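# Fill the carton's empty bottle slot from the steel table

## Task

In the carton, one row is missing the bottle in its final cell. Pick up a bottle from the steel table, set it into that vacant cell, and open the gripper to release it.

## Robot and tools

Robot: two arms, left_arm and right_arm, each ending in a two-finger gripper. Both bases sit at z = 0. left_arm is at about (+0.036, +0.235) m and right_arm at about (+0.037, -0.303) m, each turned only slightly about z. The names are labels, not image sides.

Scene frame: origin on the table top midway between the arms, +x out over the table, +z up, left_arm on the +y side. Result state lines report each gripper's end_effector_position (metres) and end_effector_quat_wxyz in this frame. The reported point lies between the finger pads, roughly 1 cm short of the fingertips, and can be somewhat wrong at long reach. Gripper axes: fingers point along its own +z, and close and open along its own y.

Row layout (shared by execute_actions and move): one flat list of 14 numbers, each in [-1, 1], covering both arms even when only one moves. Order: dx, dy, dz, rx, ry, rz, opening for left_arm, then the same seven for right_arm. dx..rz are an offset, not a pose, expressed in that gripper's own axes. Scale: 1.0 equals 0.6 m of translation or 180 degrees of rotation; rx, ry, rz form a single rotation vector. Opening is absolute, not an offset: +1 is fully open (0.094 m), -1 fully closed.

execute_actions(actions): a list of actions, run in order. Each action is a table of at most 15 rows; each row lasts one control step (1/30 s), and if fewer than 15 rows are given the final row repeats until 15 steps pass. Every row in an action is an offset from the gripper's measured pose when that action began (for a call's first action, the pose in the latest result of this scene), not from the previous row. An empty list just returns the current state and images.

move(target, speed, blocking): target is one 14-number row as above; its offsets count from the pose in this scene's most recent result that showed one. Each gripper travels a straight line toward its target; both arms finish together, with a path time of 0.5 to 10 s (longer paths are cut off short). speed is each arm's top path speed in m/s, 0.002 to 0.5, default 0.25; turning is capped at twice that value in rad/s. Openings are sent at the start. Paths ignore obstacles and the other arm, and grippers can lag, wander, or exceed speed, notably with a nearly straight arm. Faster moves and targets set deeper past a contact hit and press harder. With blocking=false the result comes after 0.5 s while motion continues; until a result shows it ended, further rows and moves are refused, so call wait or stop first. The result adds a "move:" line giving the ending (done, off_target, moving, held, fault) and any limits: limits=paced means the commanded pose was clipped; limits=held means a check paused some steps, after which the arm may briefly rush. If only one arm is named, the other finished at rest near its target. Distances from each gripper to its target are also reported.

wait(seconds): 0 to 10; the arms keep their last command, a running move continues and the wait returns early if it ends. stop(): brakes a running move; the arm needs room to stop, and the fingers keep moving. zoom_image(camera, region): camera is cam_high, cam_low, cam_left_wrist or cam_right_wrist; region is [x0, y0, x1, y1] in pixels of that camera's last full image, top-left origin, at most 504 by 504. Images arrive in the order cam_high (504x504), cam_low (504x504), cam_left_wrist (616x616), cam_right_wrist (616x616). read_manual returns licence text only. finished_scene(scene) ends the current scene (give its number) and is final; the bottle must already be in the cell and released, and stay there.

Controller behaviour: each control step clips the commanded pose to within 70 mm and 16 degrees of the measured one, so large offsets take several actions; after an action the arm only continues to its last clipped pose. Position wins over orientation when both cannot be met. Arms tend to finish a centimetre or more low, and repeated zero offsets let them sag; to hold an arm, send an offset back to its intended pose in the first call of a reply, zeros afterwards, and aim higher if it still droops. Hand target lines show where the controller now drives each gripper. A "pose unreachable" line means the clearance check altered or blocked that arm's command. HELD in step readings marks steps where an arm's row was partly held back. Elbows never fully straighten. Joint ranges (rad): waist -2.618..3.054, shoulder 0..3.142, elbow 0..3.142, wrist pitch -1.571..1.571, wrist yaw -1.571..1.571, wrist roll -2.094..2.094.

Gripping: grip_measured is the measured opening on the command scale (the last Joint positions value is metres). To keep hold, command an opening below grip_measured, about 0.03 under for a firm grasp, less for a gentle one. Readings may be offset by about 1 mm per gripper. Pads push up to roughly 50-62 N, briefly more on first contact.

The robot keeps running while you compose a reply, holding its last command. Avoid: knocking or placing anything off the table (this fails the task), dropping or slipping the bottle, slamming, hard pushes, and letting the arms collide or press each other. Brief external tugs on the held bottle or loose objects can happen. Holding loads heats motors: a MOTOR HOT warning appears from 75 °C, 90 °C stops that arm for 10 s, and 100 °C makes it go limp and fall; these show as OVER-TEMPERATURE FAULT lines. Joint torque readings carry offsets and noise and are not zero in free air. Less robot time, smooth motion and low effort are preferred.

Each tool is called after "Emit:" by a JSON object that holds its "name" and its "arguments", one argument or row to a line.

## Session

Emit:
{"name": "execute_actions", "arguments": {
  "actions": []
}}

Scene clock: 0.00 s.
left_arm: end_effector_position=(+0.1571, -0.1534, +0.2030) grip_measured=+1.000 end_effector_quat_wxyz=(+0.192, +0.214, +0.686, -0.669) | right_arm: end_effector_position=(+0.5645, -0.4680, +0.2360) grip_measured=+1.000 end_effector_quat_wxyz=(+0.012, +0.539, +0.600, +0.591)
Joint positions: left_arm=[-1.032  1.447  0.471  0.938  0.559 -0.969  0.094] | right_arm=[-0.484  2.56   2.687 -1.292 -1.237  1.138  0.094]
Joint velocities: left_arm=[-0.017  0.007 -0.017  0.007  0.051 -0.022  0.   ] | right_arm=[ 0.007 -0.012  0.007  0.051 -0.037  0.022  0.   ]
Joint torques (N m, as the arm reports them, + toward a larger angle): no reading
Hand target (left_arm): +0.158, -0.154, +0.215; +0.205, +0.221, +0.672, -0.677
Hand target (right_arm): +0.563, -0.466, +0.246; +0.018, +0.530, +0.603, +0.596

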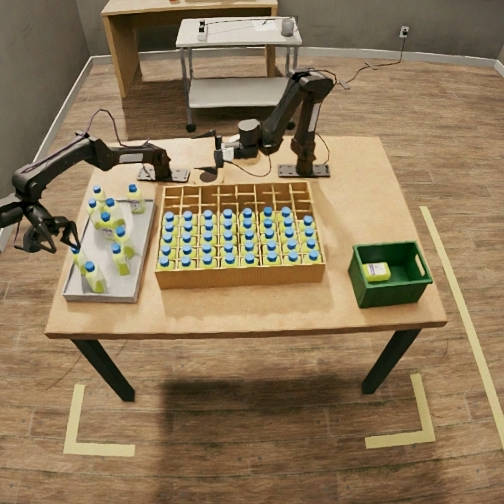

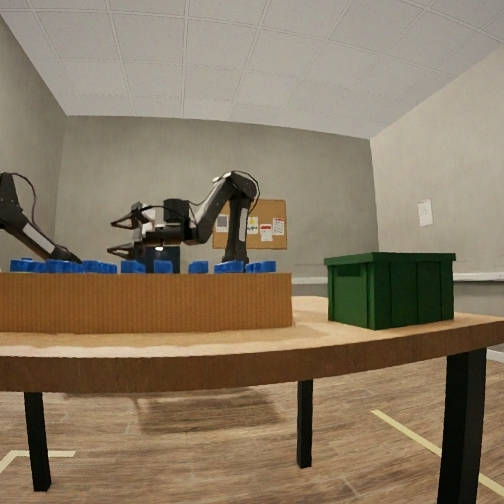

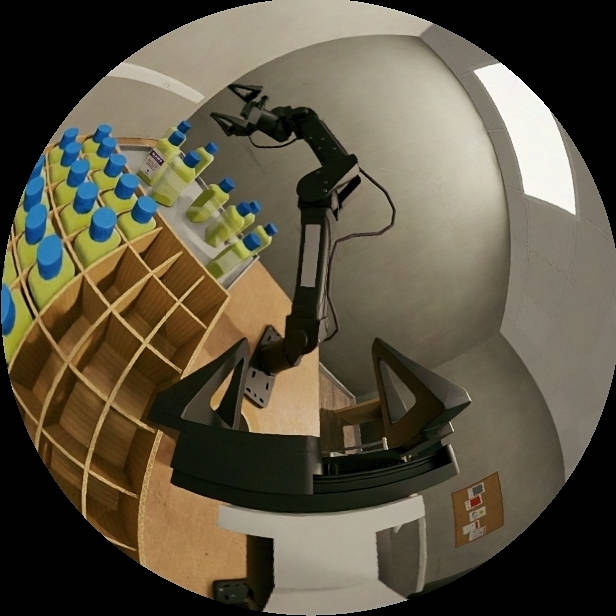

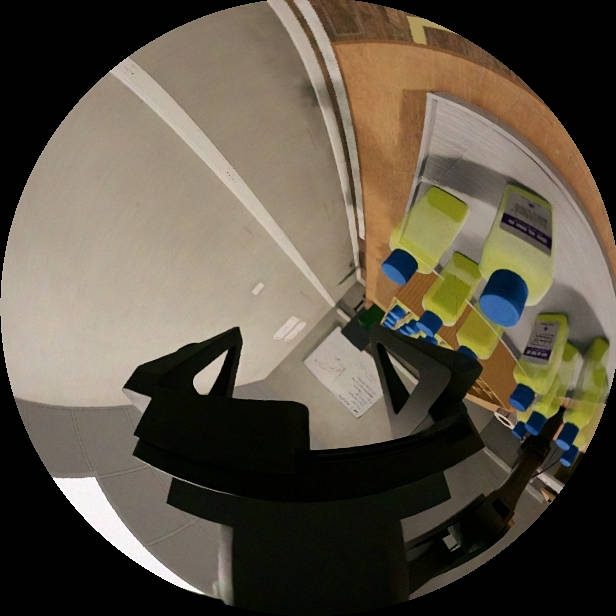

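Emit:
{"name": "zoom_image", "arguments": {
  "camera": "cam_high",
  "region": [0, 120, 340, 320]
}}

Emit:
{"name": "zoom_image", "arguments": {
  "camera": "cam_high",
  "region": [220, 160, 340, 290]
}}

Region (0, 120, 340, 320) of cam_high's 504x504 image, scaled by 1.482, with more detail than that image has; it fills the top 296 rows of this view, and the rest is white.

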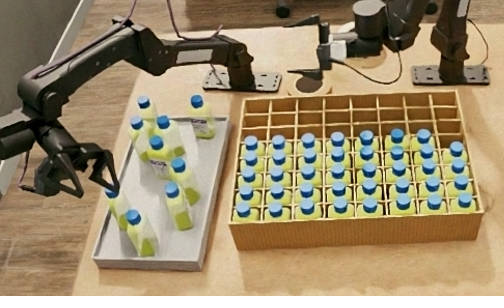

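Region (220, 160, 340, 290) of cam_high's 504x504 image, scaled by 3.877, with more detail than that image has; it fills the left 465 columns of this view, and the rest is white.

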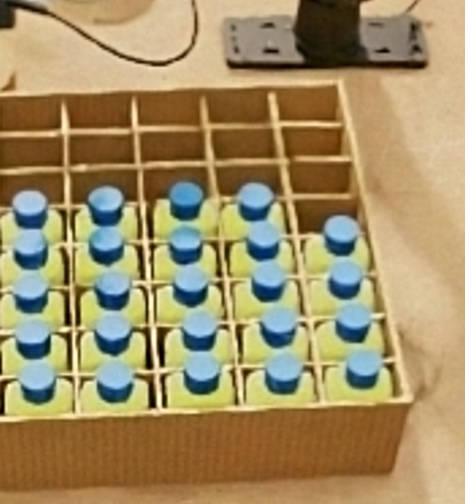

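Emit:
{"name": "zoom_image", "arguments": {
  "camera": "cam_high",
  "region": [0, 160, 170, 310]
}}

Emit:
{"name": "zoom_image", "arguments": {
  "camera": "cam_left_wrist",
  "region": [0, 80, 320, 400]
}}

Region (0, 160, 170, 310) of cam_high's 504x504 image, scaled by 2.965, with more detail than that image has; it fills the top 445 rows of this view, and the rest is white.

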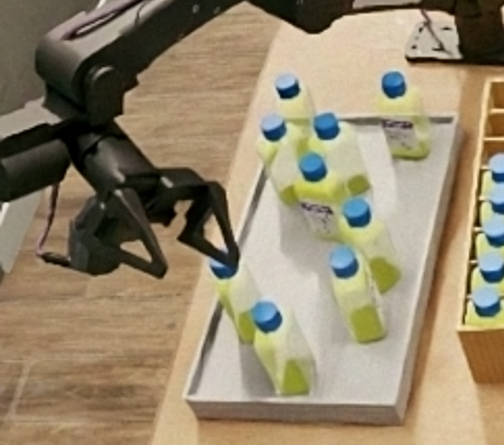

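Region (0, 80, 320, 400) of cam_left_wrist's 616x616 image, scaled by 1.575, with more detail than that image has.

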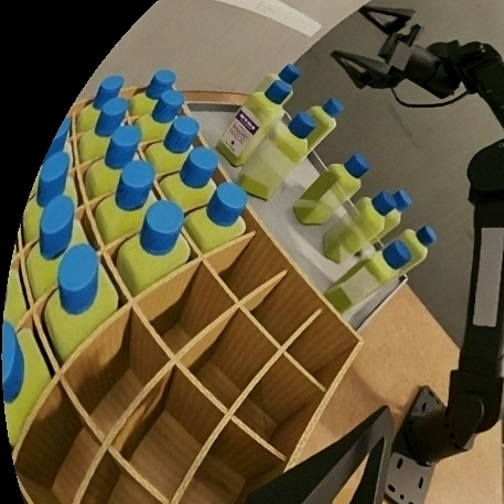

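Emit:
{"name": "move", "arguments": {
  "target": [-0.2345,0.113,-0.6052,-0.4977,0.0558,-0.1049,0.2,0.3502,-0.4043,-0.2123,0.3787,-0.1017,-0.3918,0.2],
  "speed": 0.3
}}

Scene clock: 123.50 s.
left_arm: end_effector_position=(+0.3118, +0.1989, +0.2264) grip_measured=+0.202 end_effector_quat_wxyz=(+0.115, -0.039, +0.992, -0.009) | right_arm: end_effector_position=(+0.2427, -0.3540, +0.2373) grip_measured=+0.202 end_effector_quat_wxyz=(+0.130, +0.119, +0.984, -0.007)
Joint positions: left_arm=[-0.145  1.439  1.555 -1.456 -0.025 -0.224  0.056] | right_arm=[-0.14   1.195  1.42  -1.535 -0.025 -0.027  0.056]
Joint velocities: left_arm=[-0.017 -0.012 -0.012 -0.066 -0.037  0.007 -0.   ] | right_arm=[ 0.007 -0.017 -0.017  0.037  0.022 -0.007 -0.001]
Joint torques (N m, as the arm reports them, + toward a larger angle): left_arm=[ 0.78 -4.52  9.87  0.46 -0.14  0.08] | right_arm=[ 0.85 -3.18  3.85  0.89  0.05 -0.03]
Hand target (left_arm): +0.319, +0.204, +0.235; +0.130, -0.043, +0.991, -0.003
Hand target (right_arm): +0.241, -0.353, +0.236; +0.133, +0.112, +0.985, -0.011
Off the commanded pose (left_arm): 0.014 m, 2 deg.
Off the commanded pose (right_arm): 0.009 m, 1 deg.
move: off_target (left_arm)

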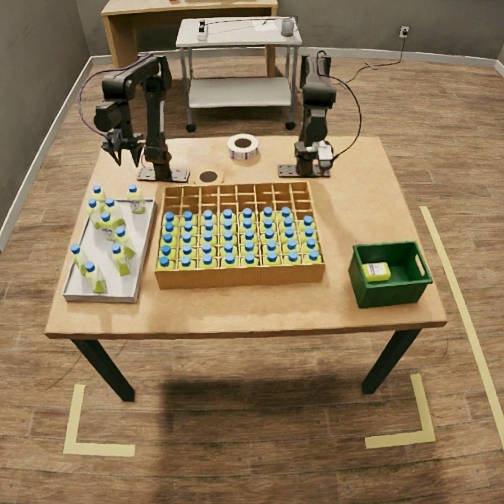

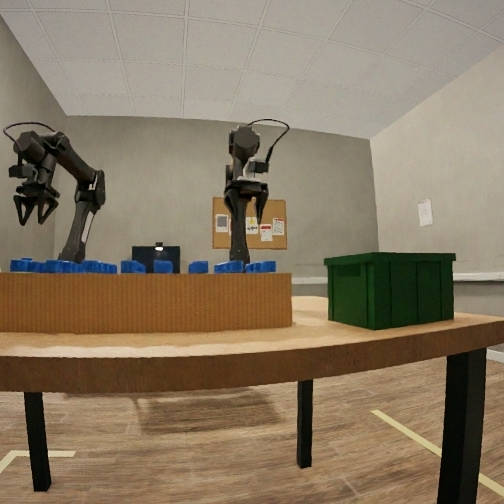

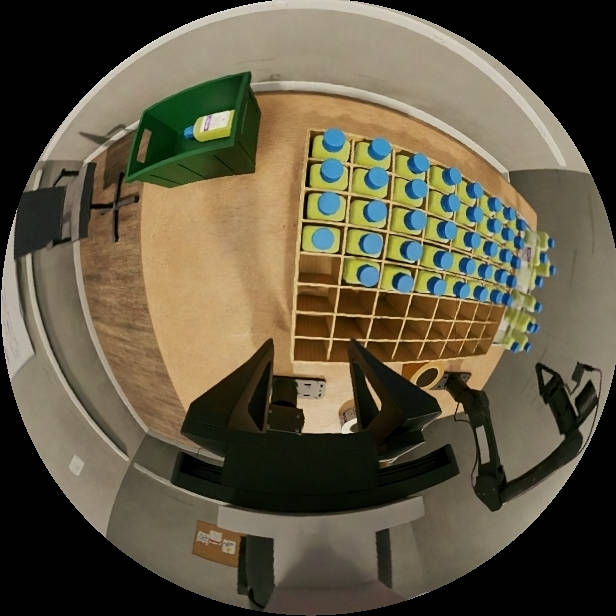

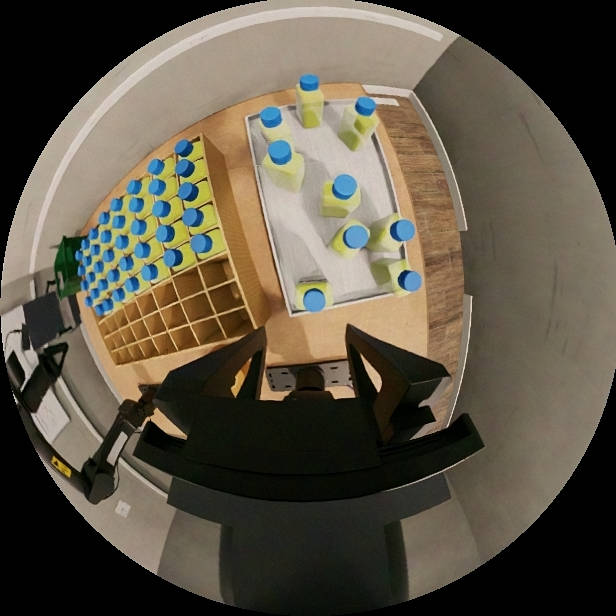

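Emit:
{"name": "zoom_image", "arguments": {
  "camera": "cam_high",
  "region": [80, 100, 360, 240]
}}

Emit:
{"name": "zoom_image", "arguments": {
  "camera": "cam_right_wrist",
  "region": [200, 200, 440, 400]
}}

Region (80, 100, 360, 240) of cam_high's 504x504 image, scaled by 1.800, with more detail than that image has.

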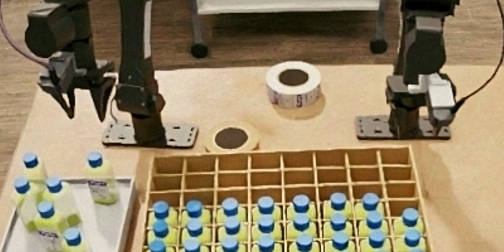

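Region (200, 200, 440, 400) of cam_right_wrist's 616x616 image, scaled by 2.100, with more detail than that image has.

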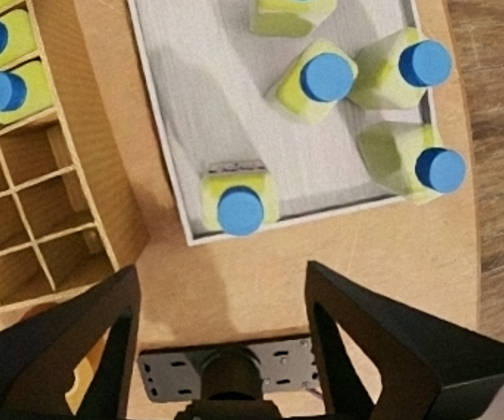

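Emit:
{"name": "move", "arguments": {
  "target": [-0.015,0.008,-0.012,0,0,0,0.2,0.021,-0.0133,0.11,0,0,0,0.2],
  "speed": 0.15
}}

Scene clock: 211.50 s.
left_arm: end_effector_position=(+0.3116, +0.2034, +0.2280) grip_measured=+0.202 end_effector_quat_wxyz=(+0.104, -0.037, +0.994, -0.005) | right_arm: end_effector_position=(+0.2470, -0.3609, +0.1689) grip_measured=+0.202 end_effector_quat_wxyz=(+0.117, +0.118, +0.986, -0.008)
Joint positions: left_arm=[-0.13   1.461  1.586 -1.489 -0.026 -0.204  0.056] | right_arm=[-0.165  1.157  1.117 -1.298 -0.025 -0.053  0.056]
Joint velocities: left_arm=[-0.007  0.007  0.002 -0.037 -0.051  0.037 -0.   ] | right_arm=[-0.002 -0.002 -0.007  0.081 -0.022  0.037 -0.001]
Joint torques (N m, as the arm reports them, + toward a larger angle): left_arm=[ 0.85 -4.51  9.68  0.45  0.04  0.08] | right_arm=[-0.78 -4.23  4.42  0.87 -0.12 -0.06]
Hand target (left_arm): +0.318, +0.204, +0.235; +0.116, -0.039, +0.992, -0.009
Hand target (right_arm): +0.246, -0.361, +0.170; +0.130, +0.118, +0.984, -0.007
Off the commanded pose (left_arm): 0.010 m, 1 deg.
Off the commanded pose (right_arm): 0.002 m, 2 deg.
move: done

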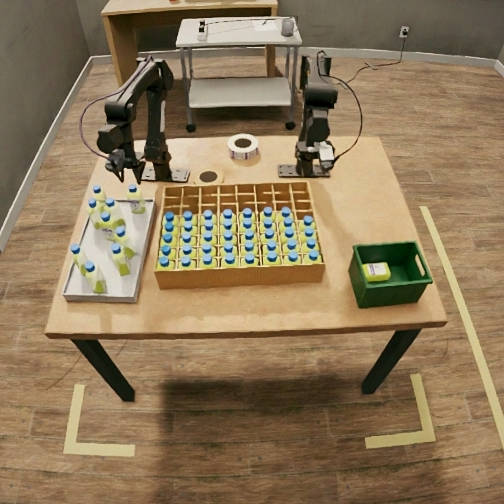

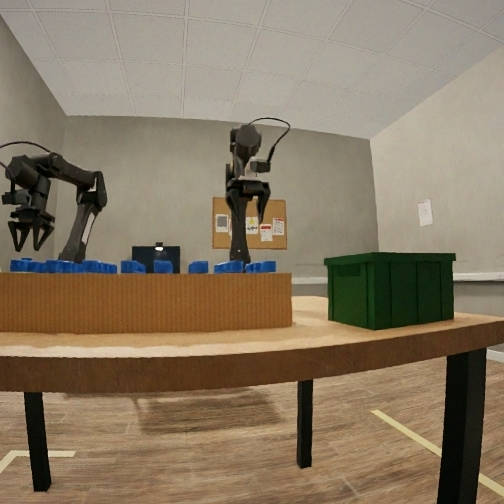

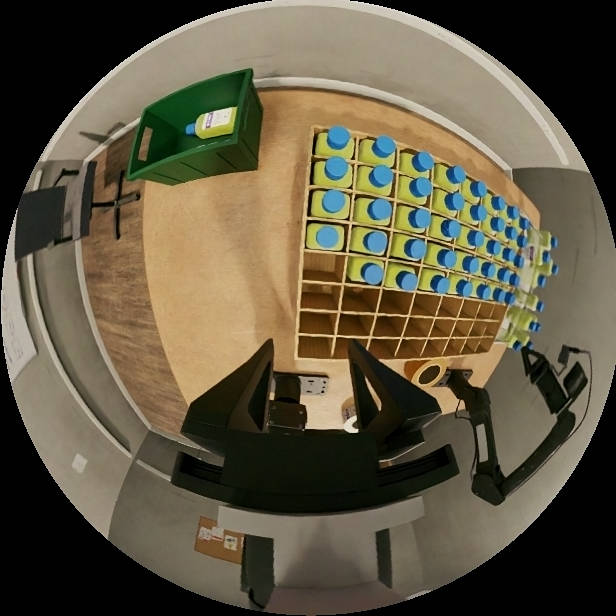

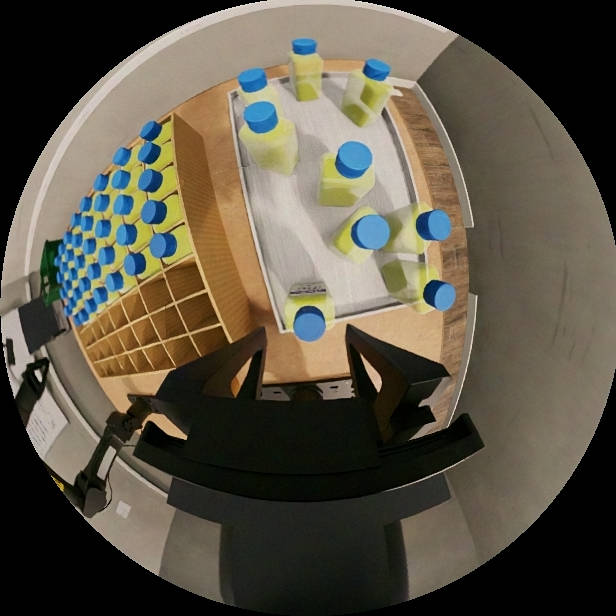

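Emit:
{"name": "zoom_image", "arguments": {
  "camera": "cam_right_wrist",
  "region": [240, 260, 380, 400]
}}

Emit:
{"name": "zoom_image", "arguments": {
  "camera": "cam_high",
  "region": [90, 140, 180, 220]
}}

Region (240, 260, 380, 400) of cam_right_wrist's 616x616 image, scaled by 3.600, with more detail than that image has.

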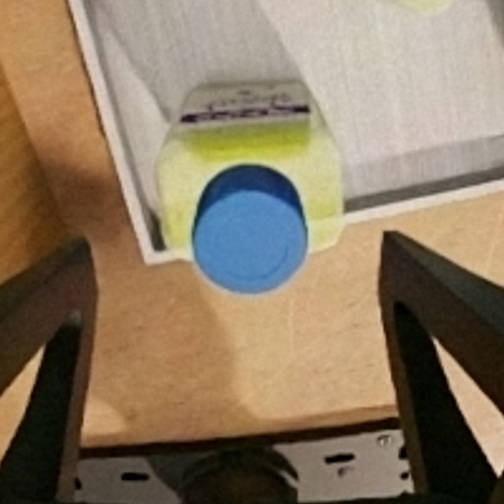

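Region (90, 140, 180, 220) of cam_high's 504x504 image, scaled by 5.600, with more detail than that image has.

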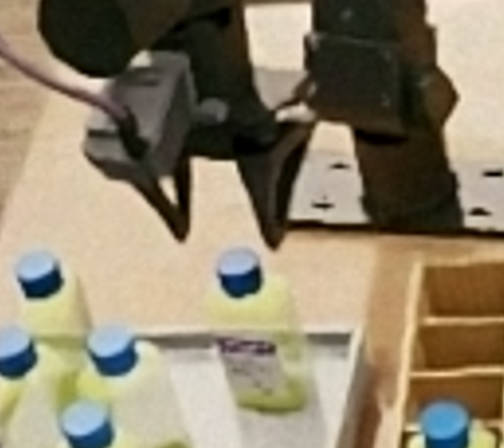

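Emit:
{"name": "move", "arguments": {
  "target": [-0.012,0.0,-0.010,0,0,0,0.2,0.0067,-0.005,0.055,0,0,0,0.2],
  "speed": 0.08
}}

Emit:
{"name": "zoom_image", "arguments": {
  "camera": "cam_right_wrist",
  "region": [240, 260, 380, 400]
}}

Emit:
{"name": "zoom_image", "arguments": {
  "camera": "cam_high",
  "region": [90, 140, 180, 220]
}}

Scene clock: 228.17 s.
left_arm: end_effector_position=(+0.3105, +0.2036, +0.2280) grip_measured=+0.202 end_effector_quat_wxyz=(+0.092, -0.036, +0.995, -0.003) | right_arm: end_effector_position=(+0.2506, -0.3620, +0.1393) grip_measured=+0.202 end_effector_quat_wxyz=(+0.116, +0.116, +0.986, -0.008)
Joint positions: left_arm=[-0.13   1.481  1.609 -1.516 -0.026 -0.204  0.056] | right_arm=[-0.165  1.157  0.999 -1.181 -0.025 -0.057  0.056]
Joint velocities: left_arm=[-0.002 -0.012  0.002 -0.037 -0.051  0.007  0.   ] | right_arm=[-0.017 -0.012  0.002  0.007 -0.022 -0.037  0.   ]
Joint torques (N m, as the arm reports them, + toward a larger angle): left_arm=[ 0.38 -4.7   9.62  0.38 -0.01  0.08] | right_arm=[-0.91 -2.34  4.55  0.88 -0.05 -0.06]
Hand target (left_arm): +0.317, +0.204, +0.235; +0.104, -0.037, +0.994, -0.005
Hand target (right_arm): +0.250, -0.364, +0.136; +0.116, +0.118, +0.986, -0.008
Off the commanded pose (left_arm): 0.010 m, 1 deg.
Off the commanded pose (right_arm): 0.004 m, 0 deg.
move: done

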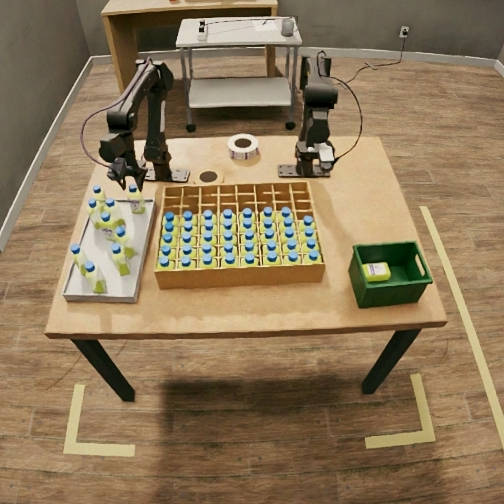

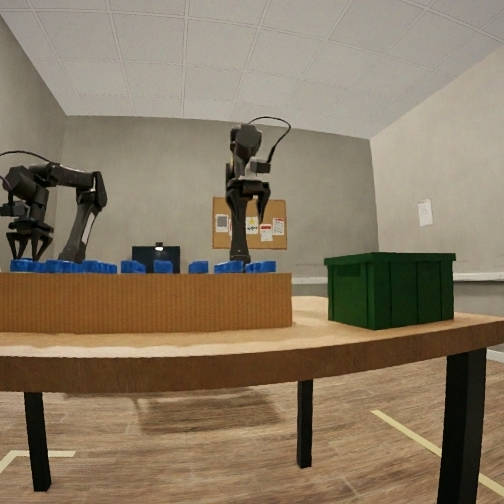

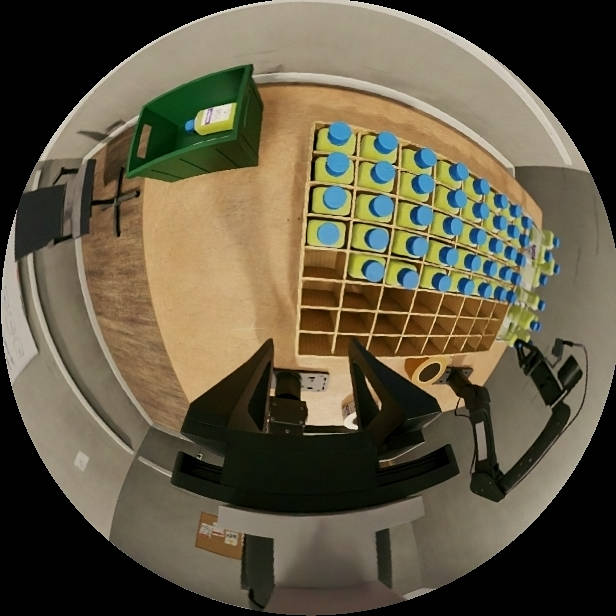

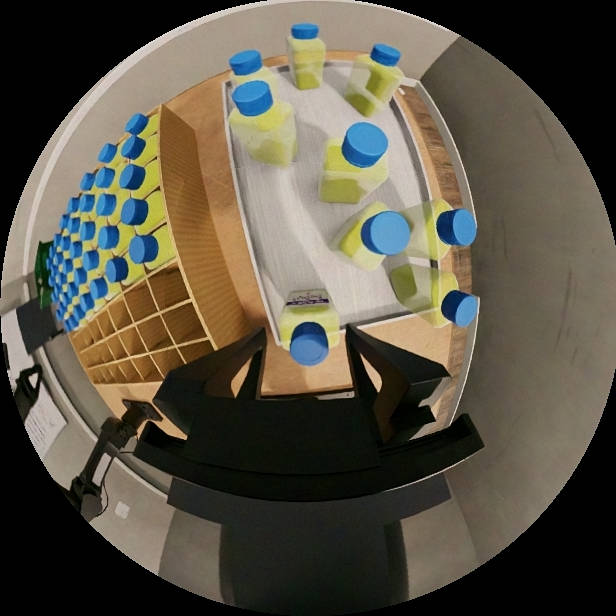

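Region (240, 260, 380, 400) of cam_right_wrist's 616x616 image, scaled by 3.600, with more detail than that image has.

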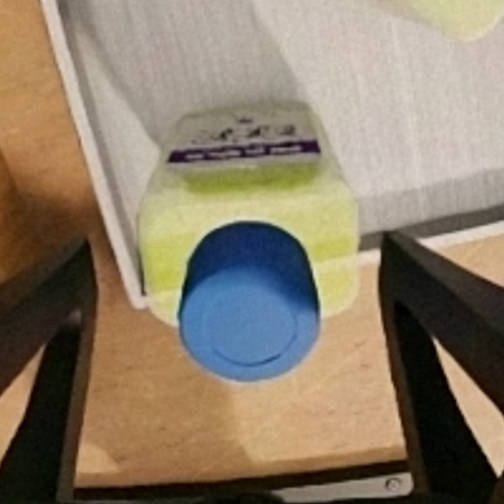

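Region (90, 140, 180, 220) of cam_high's 504x504 image, scaled by 5.600, with more detail than that image has.

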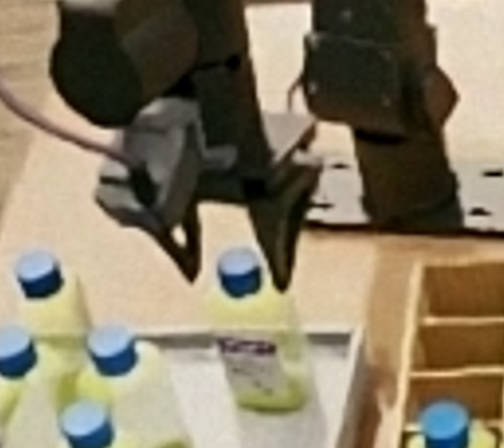

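Emit:
{"name": "move", "arguments": {
  "target": [-0.012,0.0,-0.010,0,-0.008,0,0.2,0.008,-0.004,0.017,0,0,0,0.2],
  "speed": 0.05
}}

Emit:
{"name": "zoom_image", "arguments": {
  "camera": "cam_right_wrist",
  "region": [240, 260, 380, 400]
}}

Emit:
{"name": "zoom_image", "arguments": {
  "camera": "cam_high",
  "region": [90, 140, 180, 220]
}}

Scene clock: 238.90 s.
left_arm: end_effector_position=(+0.3104, +0.2036, +0.2280) grip_measured=+0.202 end_effector_quat_wxyz=(+0.092, -0.036, +0.995, -0.003) | right_arm: end_effector_position=(+0.2485, -0.3614, +0.1302) grip_measured=+0.202 end_effector_quat_wxyz=(+0.110, +0.114, +0.987, -0.007)
Joint positions: left_arm=[-0.13   1.481  1.609 -1.516 -0.026 -0.204  0.056] | right_arm=[-0.165  1.157  0.965 -1.159 -0.025 -0.061  0.056]
Joint velocities: left_arm=[-0.002 -0.012  0.007  0.007 -0.037 -0.007 -0.   ] | right_arm=[ 0.012 -0.017  0.012  0.066  0.022  0.022 -0.001]
Joint torques (N m, as the arm reports them, + toward a larger angle): left_arm=[ 0.09 -4.95  9.32  0.41 -0.08  0.05] | right_arm=[-1.   -2.95  4.55  0.86 -0.06 -0.04]
Hand target (left_arm): +0.316, +0.204, +0.235; +0.105, -0.036, +0.994, -0.002
Hand target (right_arm): +0.248, -0.364, +0.128; +0.116, +0.116, +0.986, -0.008
Off the commanded pose (left_arm): 0.009 m, 1 deg.
Off the commanded pose (right_arm): 0.003 m, 1 deg.
move: done

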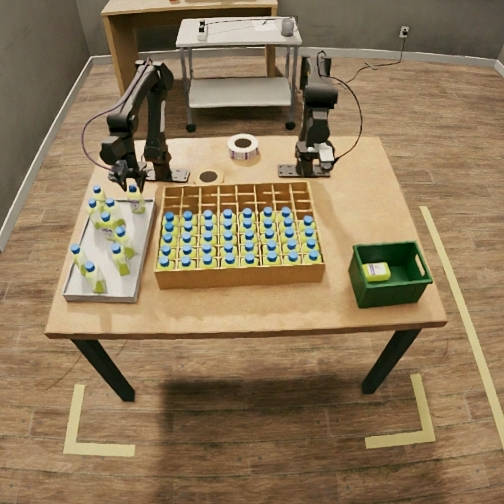

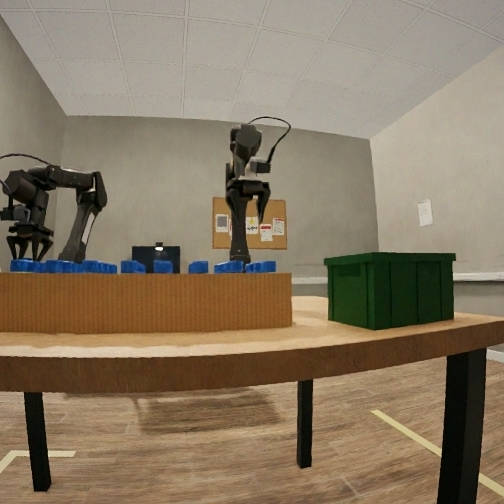

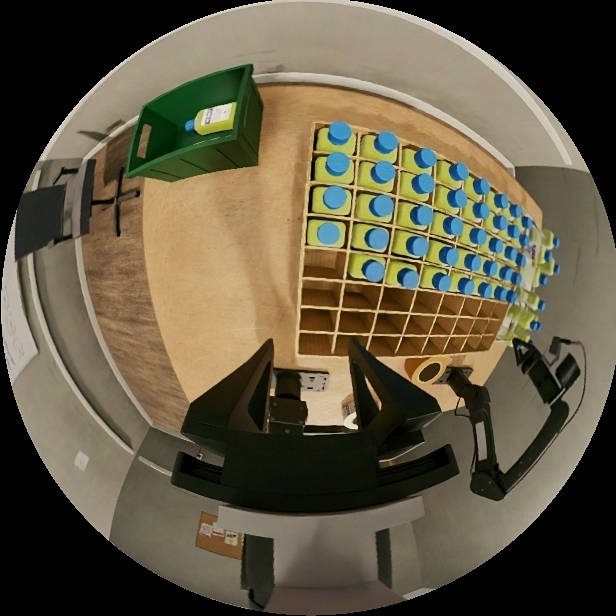

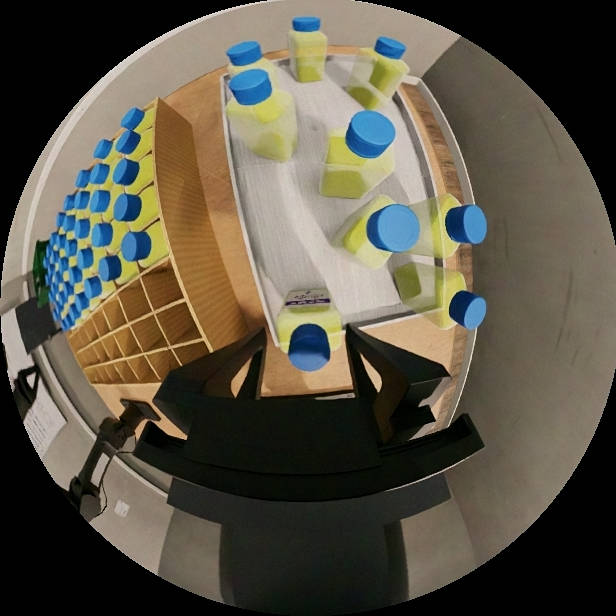

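Region (240, 260, 380, 400) of cam_right_wrist's 616x616 image, scaled by 3.600, with more detail than that image has.

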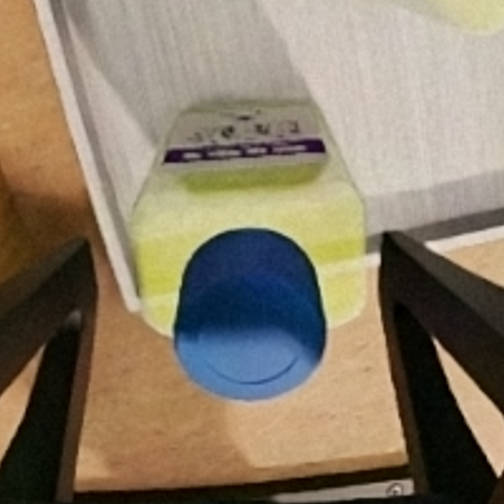

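Region (90, 140, 180, 220) of cam_high's 504x504 image, scaled by 5.600, with more detail than that image has.

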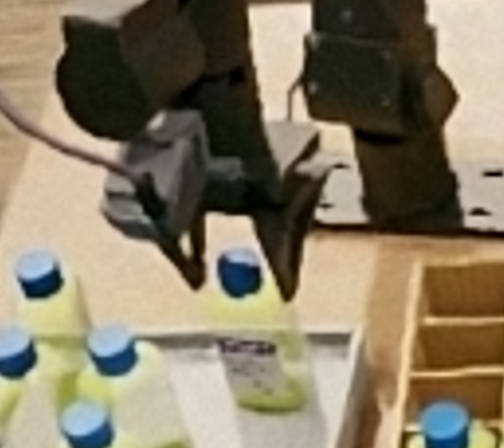

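Emit:
{"name": "move", "arguments": {
  "target": [-0.012,0.0,-0.010,0,-0.008,0,0.2,0,-0.003,0,0,0,0,-0.44],
  "speed": 0.05
}}

Emit:
{"name": "zoom_image", "arguments": {
  "camera": "cam_right_wrist",
  "region": [240, 260, 380, 400]
}}

Scene clock: 248.07 s.
left_arm: end_effector_position=(+0.3103, +0.2036, +0.2280) grip_measured=+0.202 end_effector_quat_wxyz=(+0.092, -0.036, +0.995, -0.003) | right_arm: end_effector_position=(+0.2493, -0.3623, +0.1304) grip_measured=-0.435 end_effector_quat_wxyz=(+0.112, +0.113, +0.987, -0.009)
Joint positions: left_arm=[-0.13   1.481  1.609 -1.517 -0.026 -0.204  0.056] | right_arm=[-0.165  1.157  0.965 -1.155 -0.022 -0.064  0.027]
Joint velocities: left_arm=[-0.002 -0.007 -0.002 -0.007 -0.007 -0.007 -0.   ] | right_arm=[ 0.002  0.012 -0.012  0.051 -0.007  0.022  0.001]
Joint torques (N m, as the arm reports them, + toward a larger angle): left_arm=[ 0.09 -4.95  9.31  0.4  -0.07  0.05] | right_arm=[-0.77 -2.07  5.67  0.71 -0.09 -0.07]
Hand target (left_arm): +0.316, +0.204, +0.235; +0.105, -0.036, +0.994, -0.002
Hand target (right_arm): +0.248, -0.363, +0.130; +0.110, +0.114, +0.987, -0.007
Off the commanded pose (left_arm): 0.009 m, 1 deg.
Off the commanded pose (right_arm): 0.002 m, 0 deg.
move: done

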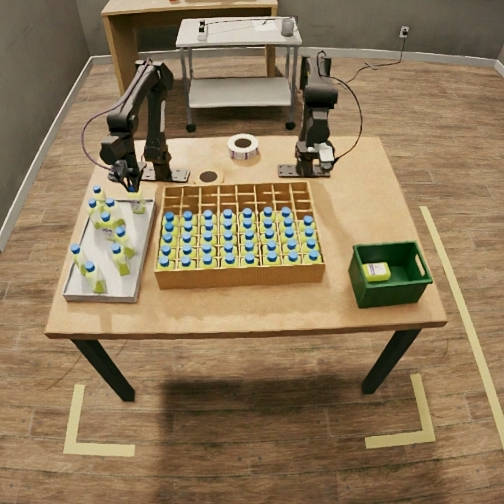

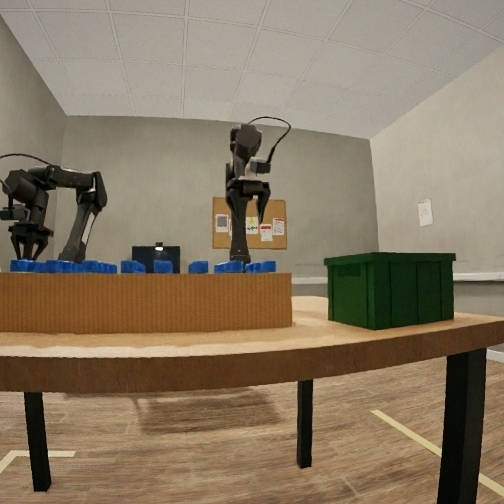

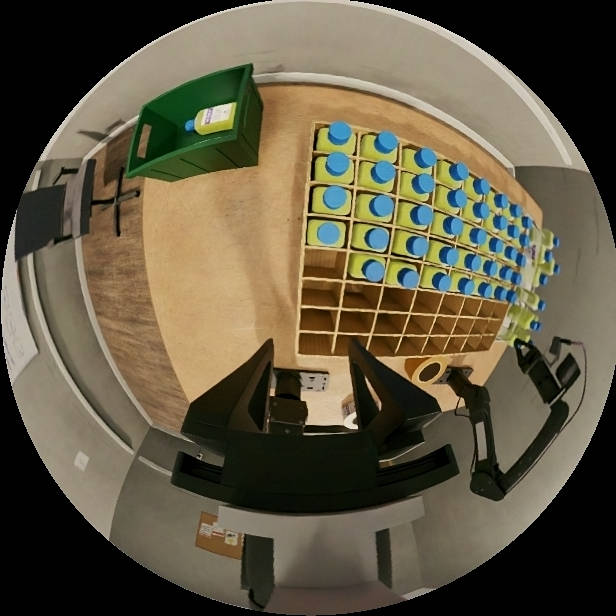

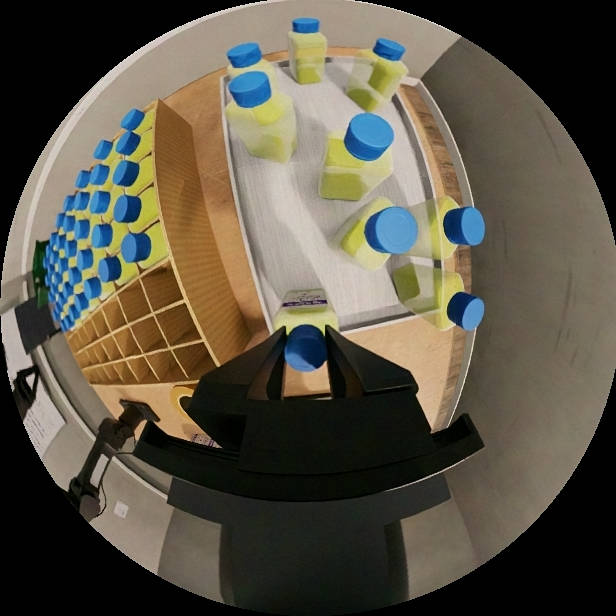

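Region (240, 260, 380, 400) of cam_right_wrist's 616x616 image, scaled by 3.600, with more detail than that image has.

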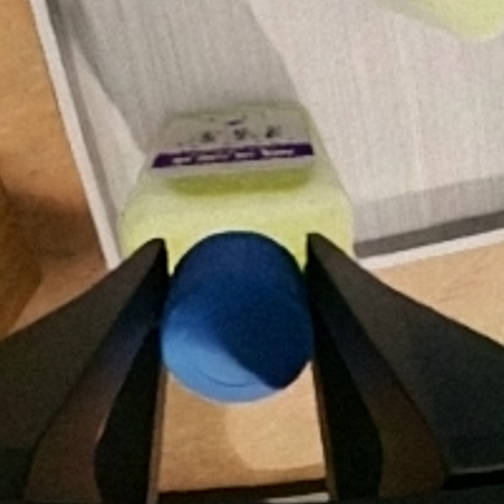

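Emit:
{"name": "execute_actions", "arguments": {
  "actions": [
    [[-0.012,0.0,-0.010,0,-0.008,0,0.2,0,0,0,0,0,0,-0.475]]
  ]
}}

Emit:
{"name": "move", "arguments": {
  "target": [0,0,0,0,0,0,0.2,-0.039,0.0013,-0.17,0,0,0,-0.475],
  "speed": 0.15
}}

Scene clock: 259.07 s.
left_arm: end_effector_position=(+0.3102, +0.2036, +0.2280) grip_measured=+0.202 end_effector_quat_wxyz=(+0.092, -0.036, +0.995, -0.003) | right_arm: end_effector_position=(+0.2493, -0.3623, +0.1304) grip_measured=-0.462 end_effector_quat_wxyz=(+0.112, +0.113, +0.987, -0.009)
Joint positions: left_arm=[-0.13   1.481  1.609 -1.517 -0.026 -0.204  0.056] | right_arm=[-0.165  1.157  0.965 -1.155 -0.022 -0.064  0.025]
Joint velocities: left_arm=[ 0.007  0.002  0.007  0.007 -0.081  0.066 -0.001] | right_arm=[-0.002  0.002  0.007  0.007  0.037 -0.022  0.   ]
Joint torques (N m, as the arm reports them, + toward a larger angle): left_arm=[ 0.1  -4.95  9.31  0.4  -0.07  0.05] | right_arm=[ 0.04 -2.11  5.65  0.75 -0.03  0.02]
Hand target (left_arm): +0.316, +0.204, +0.235; +0.104, -0.036, +0.994, -0.002
Hand target (right_arm): +0.249, -0.362, +0.130; +0.112, +0.113, +0.987, -0.009
Off the commanded pose (left_arm): 0.009 m, 1 deg.
Off the commanded pose (right_arm): 0.000 m, 0 deg.
Step readings (end_effector_position):
0: left_arm (+0.3103, +0.2036, +0.2280) | right_arm (+0.2493, -0.3623, +0.1304)
1: left_arm (+0.3102, +0.2036, +0.2280) | right_arm (+0.2493, -0.3623, +0.1304)
2: left_arm (+0.3102, +0.2036, +0.2280) | right_arm (+0.2493, -0.3623, +0.1304)
4: left_arm (+0.3102, +0.2036, +0.2280) | right_arm (+0.2493, -0.3623, +0.1304)
8: left_arm (+0.3102, +0.2036, +0.2280) | right_arm (+0.2493, -0.3623, +0.1304)
15: end_effector_position above

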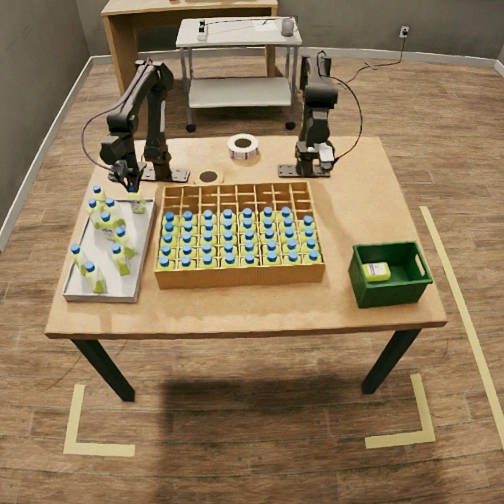

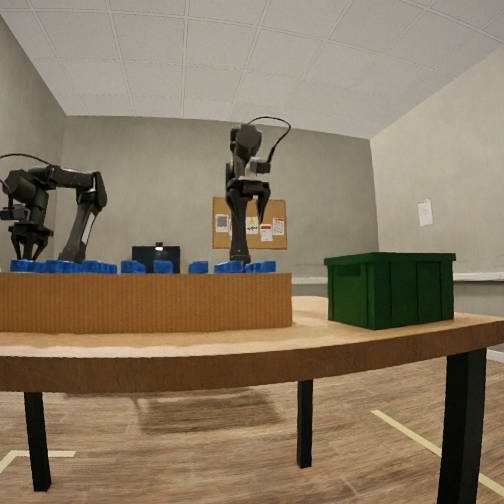

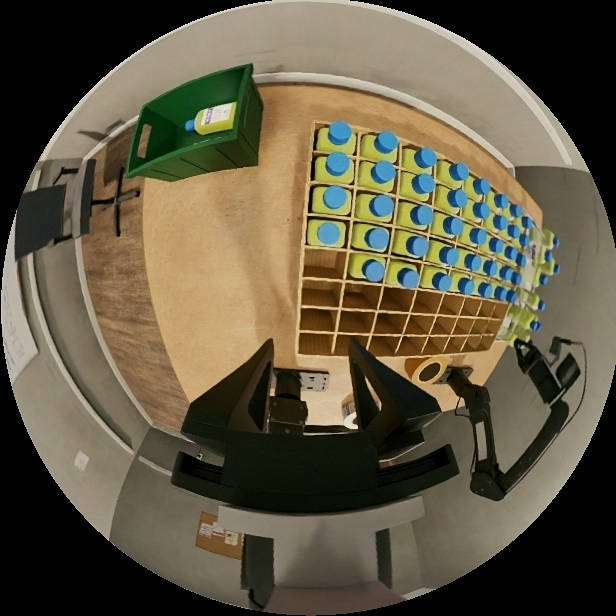

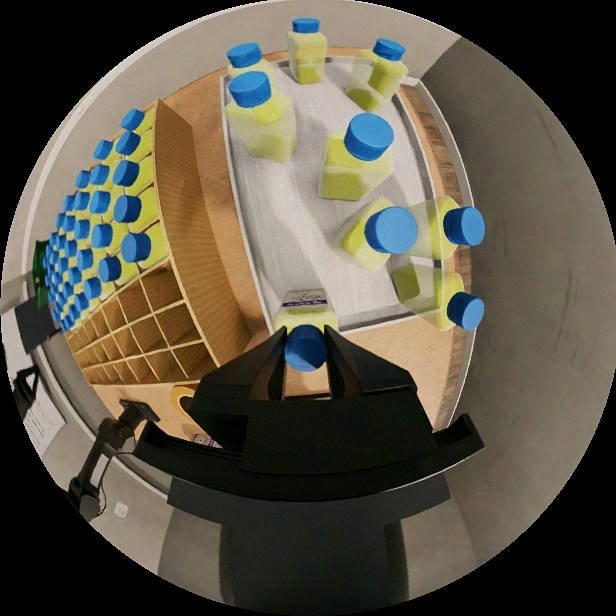

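Scene clock: 260.40 s.
left_arm: end_effector_position=(+0.3101, +0.2036, +0.2280) grip_measured=+0.202 end_effector_quat_wxyz=(+0.091, -0.036, +0.995, -0.002) | right_arm: end_effector_position=(+0.2454, -0.3612, +0.2257) grip_measured=-0.462 end_effector_quat_wxyz=(+0.100, +0.114, +0.988, -0.007)
Joint positions: left_arm=[-0.13   1.481  1.609 -1.518 -0.026 -0.204  0.056] | right_arm=[-0.165  1.248  1.416 -1.54  -0.021 -0.064  0.025]
Joint velocities: left_arm=[-0.007 -0.022 -0.007  0.007 -0.007 -0.037 -0.   ] | right_arm=[-0.002 -0.002 -0.017 -0.037 -0.037 -0.007 -0.001]
Joint torques (N m, as the arm reports them, + toward a larger angle): left_arm=[ 0.   -5.54  6.53  0.4  -0.03  0.02] | right_arm=[-0.25 -1.93  7.71  0.64 -0.03 -0.02]
Hand target (left_arm): +0.310, +0.204, +0.228; +0.092, -0.036, +0.995, -0.003
Hand target (right_arm): +0.250, -0.363, +0.235; +0.112, +0.113, +0.987, -0.010
Off the commanded pose (left_arm): 0.000 m, 0 deg.
Off the commanded pose (right_arm): 0.010 m, 1 deg.
move: done

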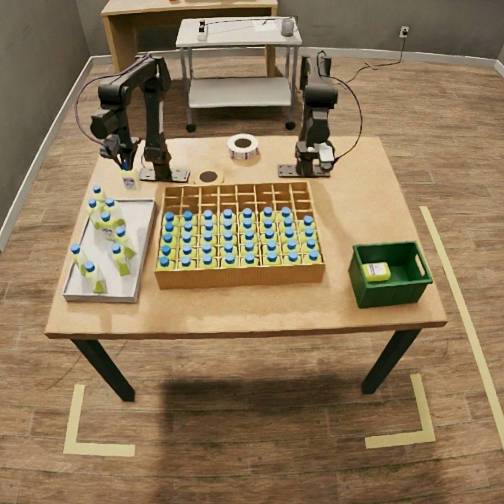

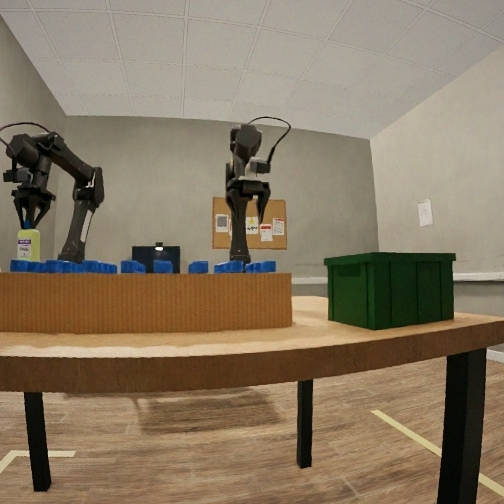

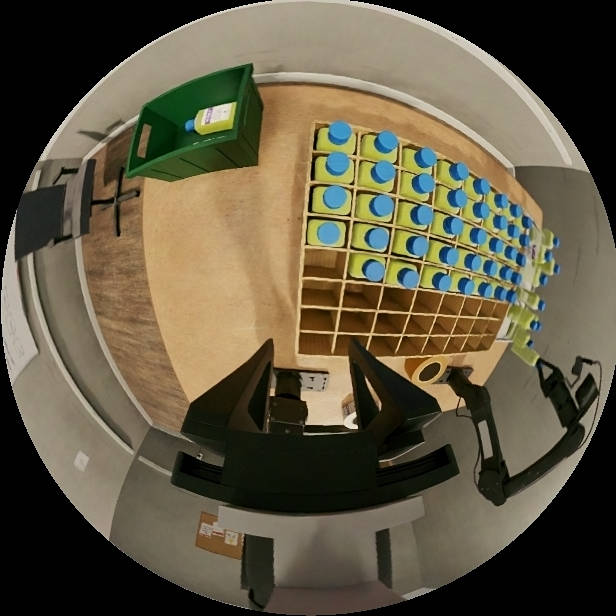

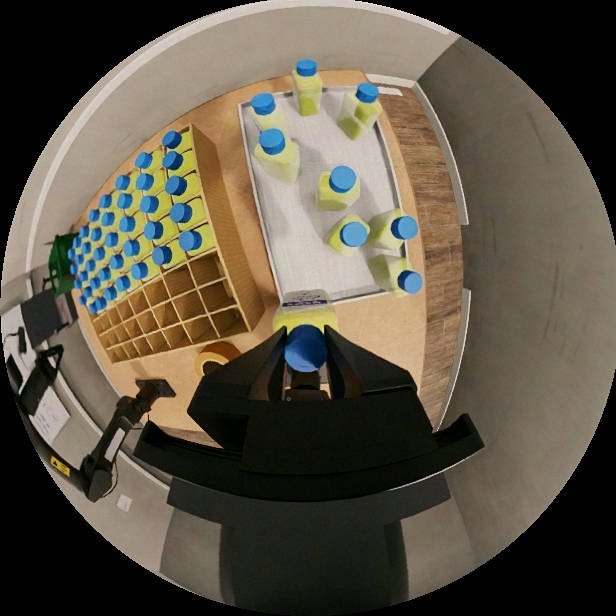

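Emit:
{"name": "zoom_image", "arguments": {
  "camera": "cam_low",
  "region": [0, 180, 140, 290]
}}

Region (0, 180, 140, 290) of cam_low's 504x504 image, scaled by 3.600, with more detail than that image has; it fills the top 396 rows of this view, and the rest is white.

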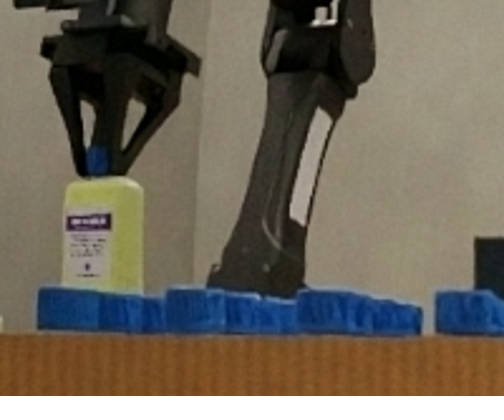

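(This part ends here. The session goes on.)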